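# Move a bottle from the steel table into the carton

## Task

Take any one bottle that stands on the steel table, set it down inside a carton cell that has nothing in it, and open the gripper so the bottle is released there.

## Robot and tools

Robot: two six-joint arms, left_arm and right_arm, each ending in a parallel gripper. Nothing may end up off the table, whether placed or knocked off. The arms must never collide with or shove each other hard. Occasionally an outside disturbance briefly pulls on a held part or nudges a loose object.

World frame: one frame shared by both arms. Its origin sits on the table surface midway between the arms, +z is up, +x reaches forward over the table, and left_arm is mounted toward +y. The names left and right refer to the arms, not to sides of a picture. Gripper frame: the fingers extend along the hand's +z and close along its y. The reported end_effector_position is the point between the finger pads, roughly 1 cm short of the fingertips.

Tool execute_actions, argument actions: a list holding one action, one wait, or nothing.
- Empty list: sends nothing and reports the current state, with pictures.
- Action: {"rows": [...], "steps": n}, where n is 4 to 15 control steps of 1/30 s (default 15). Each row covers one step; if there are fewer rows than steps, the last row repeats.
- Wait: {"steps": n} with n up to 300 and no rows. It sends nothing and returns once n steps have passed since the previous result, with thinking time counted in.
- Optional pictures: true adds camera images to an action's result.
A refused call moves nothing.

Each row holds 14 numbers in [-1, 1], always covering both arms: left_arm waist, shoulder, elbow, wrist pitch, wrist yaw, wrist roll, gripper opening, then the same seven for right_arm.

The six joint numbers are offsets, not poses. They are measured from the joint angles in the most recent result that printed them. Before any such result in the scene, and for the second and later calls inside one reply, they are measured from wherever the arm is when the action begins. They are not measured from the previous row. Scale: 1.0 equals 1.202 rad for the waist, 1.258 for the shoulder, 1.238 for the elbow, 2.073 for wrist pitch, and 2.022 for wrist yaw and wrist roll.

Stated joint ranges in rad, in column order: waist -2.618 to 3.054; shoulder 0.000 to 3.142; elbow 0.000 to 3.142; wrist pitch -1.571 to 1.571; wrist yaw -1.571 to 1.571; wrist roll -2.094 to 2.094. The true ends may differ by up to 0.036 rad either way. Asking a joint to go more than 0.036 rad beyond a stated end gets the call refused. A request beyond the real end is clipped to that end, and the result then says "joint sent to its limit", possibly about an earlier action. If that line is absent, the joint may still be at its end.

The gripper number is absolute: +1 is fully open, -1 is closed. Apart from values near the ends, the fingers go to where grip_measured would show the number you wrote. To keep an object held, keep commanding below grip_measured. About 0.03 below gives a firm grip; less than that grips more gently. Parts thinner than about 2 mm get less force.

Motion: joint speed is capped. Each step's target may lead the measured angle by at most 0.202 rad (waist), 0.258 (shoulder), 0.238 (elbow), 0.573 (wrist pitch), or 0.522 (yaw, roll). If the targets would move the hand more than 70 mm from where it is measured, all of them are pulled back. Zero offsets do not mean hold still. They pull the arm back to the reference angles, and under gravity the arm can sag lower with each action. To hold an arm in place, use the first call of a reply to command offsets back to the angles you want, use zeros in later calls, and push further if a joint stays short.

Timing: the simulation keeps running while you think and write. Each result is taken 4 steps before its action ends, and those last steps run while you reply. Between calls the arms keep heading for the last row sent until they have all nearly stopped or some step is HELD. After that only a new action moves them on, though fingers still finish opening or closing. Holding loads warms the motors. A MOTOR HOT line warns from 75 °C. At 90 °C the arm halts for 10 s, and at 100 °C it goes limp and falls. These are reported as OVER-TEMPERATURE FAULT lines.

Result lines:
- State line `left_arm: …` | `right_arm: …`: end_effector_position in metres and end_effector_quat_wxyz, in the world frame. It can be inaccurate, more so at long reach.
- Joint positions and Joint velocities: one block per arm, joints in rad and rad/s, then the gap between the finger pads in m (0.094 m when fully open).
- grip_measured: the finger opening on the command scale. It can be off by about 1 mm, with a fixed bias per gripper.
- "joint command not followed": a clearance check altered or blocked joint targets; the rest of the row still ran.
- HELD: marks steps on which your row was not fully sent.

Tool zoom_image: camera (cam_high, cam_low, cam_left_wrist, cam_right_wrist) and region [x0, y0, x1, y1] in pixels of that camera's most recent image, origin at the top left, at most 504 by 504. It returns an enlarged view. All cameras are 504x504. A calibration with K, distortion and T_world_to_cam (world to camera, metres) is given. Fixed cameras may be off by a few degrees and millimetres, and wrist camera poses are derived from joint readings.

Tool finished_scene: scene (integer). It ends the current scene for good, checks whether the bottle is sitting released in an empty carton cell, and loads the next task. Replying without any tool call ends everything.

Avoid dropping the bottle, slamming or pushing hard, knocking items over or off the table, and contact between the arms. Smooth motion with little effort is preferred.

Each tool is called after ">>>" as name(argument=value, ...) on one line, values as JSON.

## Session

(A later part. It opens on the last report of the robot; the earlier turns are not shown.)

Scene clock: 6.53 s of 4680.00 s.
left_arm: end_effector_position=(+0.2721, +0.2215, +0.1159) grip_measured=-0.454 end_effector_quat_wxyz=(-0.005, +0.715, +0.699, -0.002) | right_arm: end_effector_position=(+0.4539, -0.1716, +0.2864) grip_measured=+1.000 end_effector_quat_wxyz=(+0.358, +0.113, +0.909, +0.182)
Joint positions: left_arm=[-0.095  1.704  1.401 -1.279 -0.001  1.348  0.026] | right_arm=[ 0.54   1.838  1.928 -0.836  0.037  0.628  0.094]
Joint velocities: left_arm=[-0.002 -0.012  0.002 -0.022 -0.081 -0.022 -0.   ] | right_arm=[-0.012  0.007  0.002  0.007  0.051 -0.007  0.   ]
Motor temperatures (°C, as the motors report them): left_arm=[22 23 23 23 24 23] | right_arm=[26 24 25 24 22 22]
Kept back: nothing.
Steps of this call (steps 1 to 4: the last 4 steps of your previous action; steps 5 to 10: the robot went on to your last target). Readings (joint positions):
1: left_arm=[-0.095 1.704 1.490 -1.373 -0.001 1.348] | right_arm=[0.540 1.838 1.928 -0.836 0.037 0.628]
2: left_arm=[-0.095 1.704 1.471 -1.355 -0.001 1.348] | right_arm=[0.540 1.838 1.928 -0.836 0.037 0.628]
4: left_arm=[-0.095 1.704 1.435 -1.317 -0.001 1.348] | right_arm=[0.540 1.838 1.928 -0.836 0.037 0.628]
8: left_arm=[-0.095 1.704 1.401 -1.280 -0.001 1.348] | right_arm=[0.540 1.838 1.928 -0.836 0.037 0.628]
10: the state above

>>> execute_actions(actions=[{"rows":[[0,0,0,0,0,0,0,0,0,0,0,0,0,1],[0,0,0,0,0,0,0,0,0,0,0,0,0,1],[0,0,0,0,0,0,0,0,0,0,0,0,0,1],[0,0,0,0,0,0,0,0,0,0,0,0,0,1],[0,0,0.05,-0.03,0,0,0,0,0,0,0,0,0,1],[0,0,0.1,-0.06,0,0,0,0,0,0,0,0,0,1],[0,0,0.14,-0.08,0,0,0,0,0,0,0,0,0,1]]}], pictures=true)

Scene clock: 7.03 s of 4680.00 s.
left_arm: end_effector_position=(+0.2826, +0.2189, +0.1522) grip_measured=-0.002 end_effector_quat_wxyz=(+0.012, +0.715, +0.699, +0.008) | right_arm: end_effector_position=(+0.4539, -0.1716, +0.2864) grip_measured=+1.000 end_effector_quat_wxyz=(+0.358, +0.113, +0.909, +0.182)
Joint positions: left_arm=[-0.095  1.709  1.55  -1.384 -0.001  1.348  0.047] | right_arm=[ 0.54   1.838  1.928 -0.836  0.037  0.628  0.094]
Joint velocities: left_arm=[-0.002 -0.027  0.237 -0.183 -0.037  0.007 -0.001] | right_arm=[-0.007  0.007  0.002 -0.051  0.022 -0.051  0.   ]
Motor temperatures (°C, as the motors report them): left_arm=[22 23 23 23 24 23] | right_arm=[26 25 25 24 22 22]
Steps of this call (steps 1 to 4: the robot went on to your last target; steps 5 to 15: the first 11 steps of this action). Readings (joint positions):
5: left_arm=[-0.095 1.704 1.401 -1.279 -0.001 1.348] | right_arm=[0.540 1.838 1.928 -0.836 0.037 0.628]
6: left_arm=[-0.095 1.704 1.401 -1.279 -0.001 1.348] | right_arm=[0.540 1.838 1.928 -0.836 0.037 0.628]
8: left_arm=[-0.095 1.704 1.401 -1.279 -0.001 1.348] | right_arm=[0.540 1.838 1.928 -0.836 0.037 0.628]
12: left_arm=[-0.095 1.713 1.487 -1.359 -0.001 1.348] | right_arm=[0.540 1.838 1.928 -0.836 0.037 0.628]
15: the state above
camera_calibration (this result's frames):
cam_left_wrist: T_world_to_cam=[[-0.984529, -0.174105, 0.0197565, 0.302431], [-0.128022, 0.791722, 0.597316, -0.215904], [-0.119637, 0.585546, -0.801762, 0.146594], [0, 0, 0, 1]] pos_world=[0.28765, 0.137753, 0.240522]
cam_right_wrist: T_world_to_cam=[[-0.0655117, -0.90895, -0.411726, -0.0165827], [-0.995666, 0.0868425, -0.0332935, 0.505692], [0.0660174, 0.40776, -0.910699, 0.423559], [0, 0, 0, 1]] pos_world=[0.474451, -0.231699, 0.395743]

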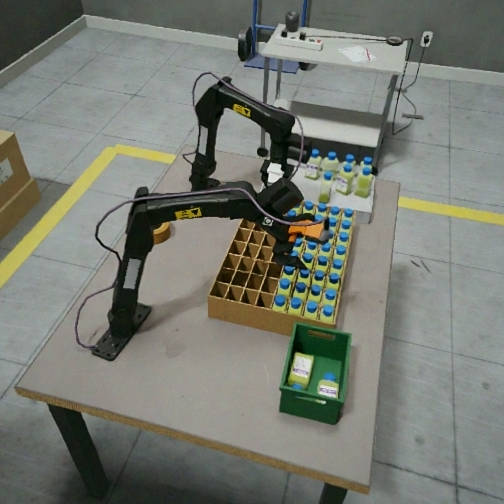

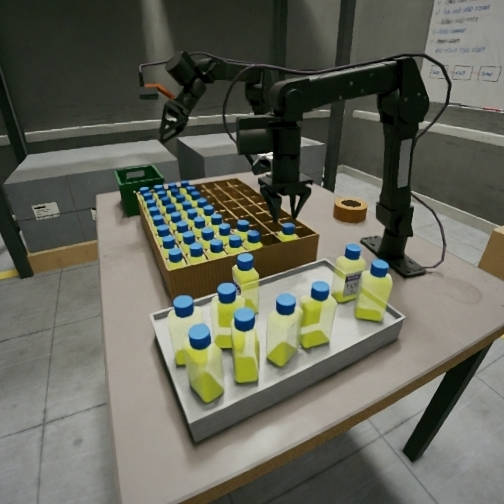

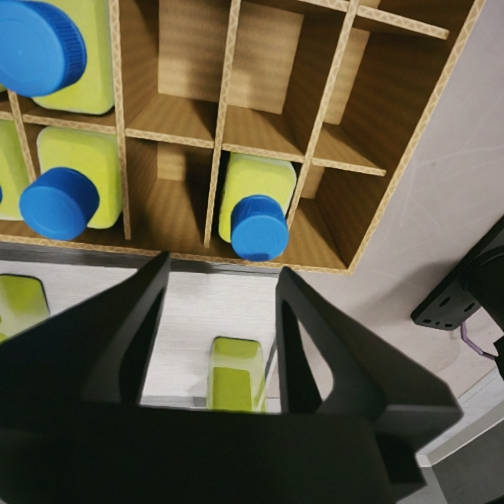

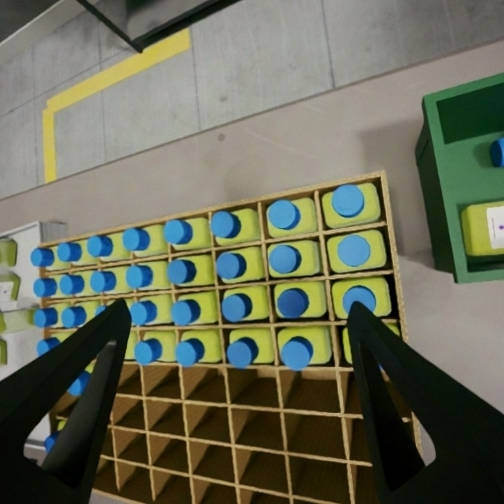

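>>> finished_scene(scene=2)

The scene is finished: the task was done.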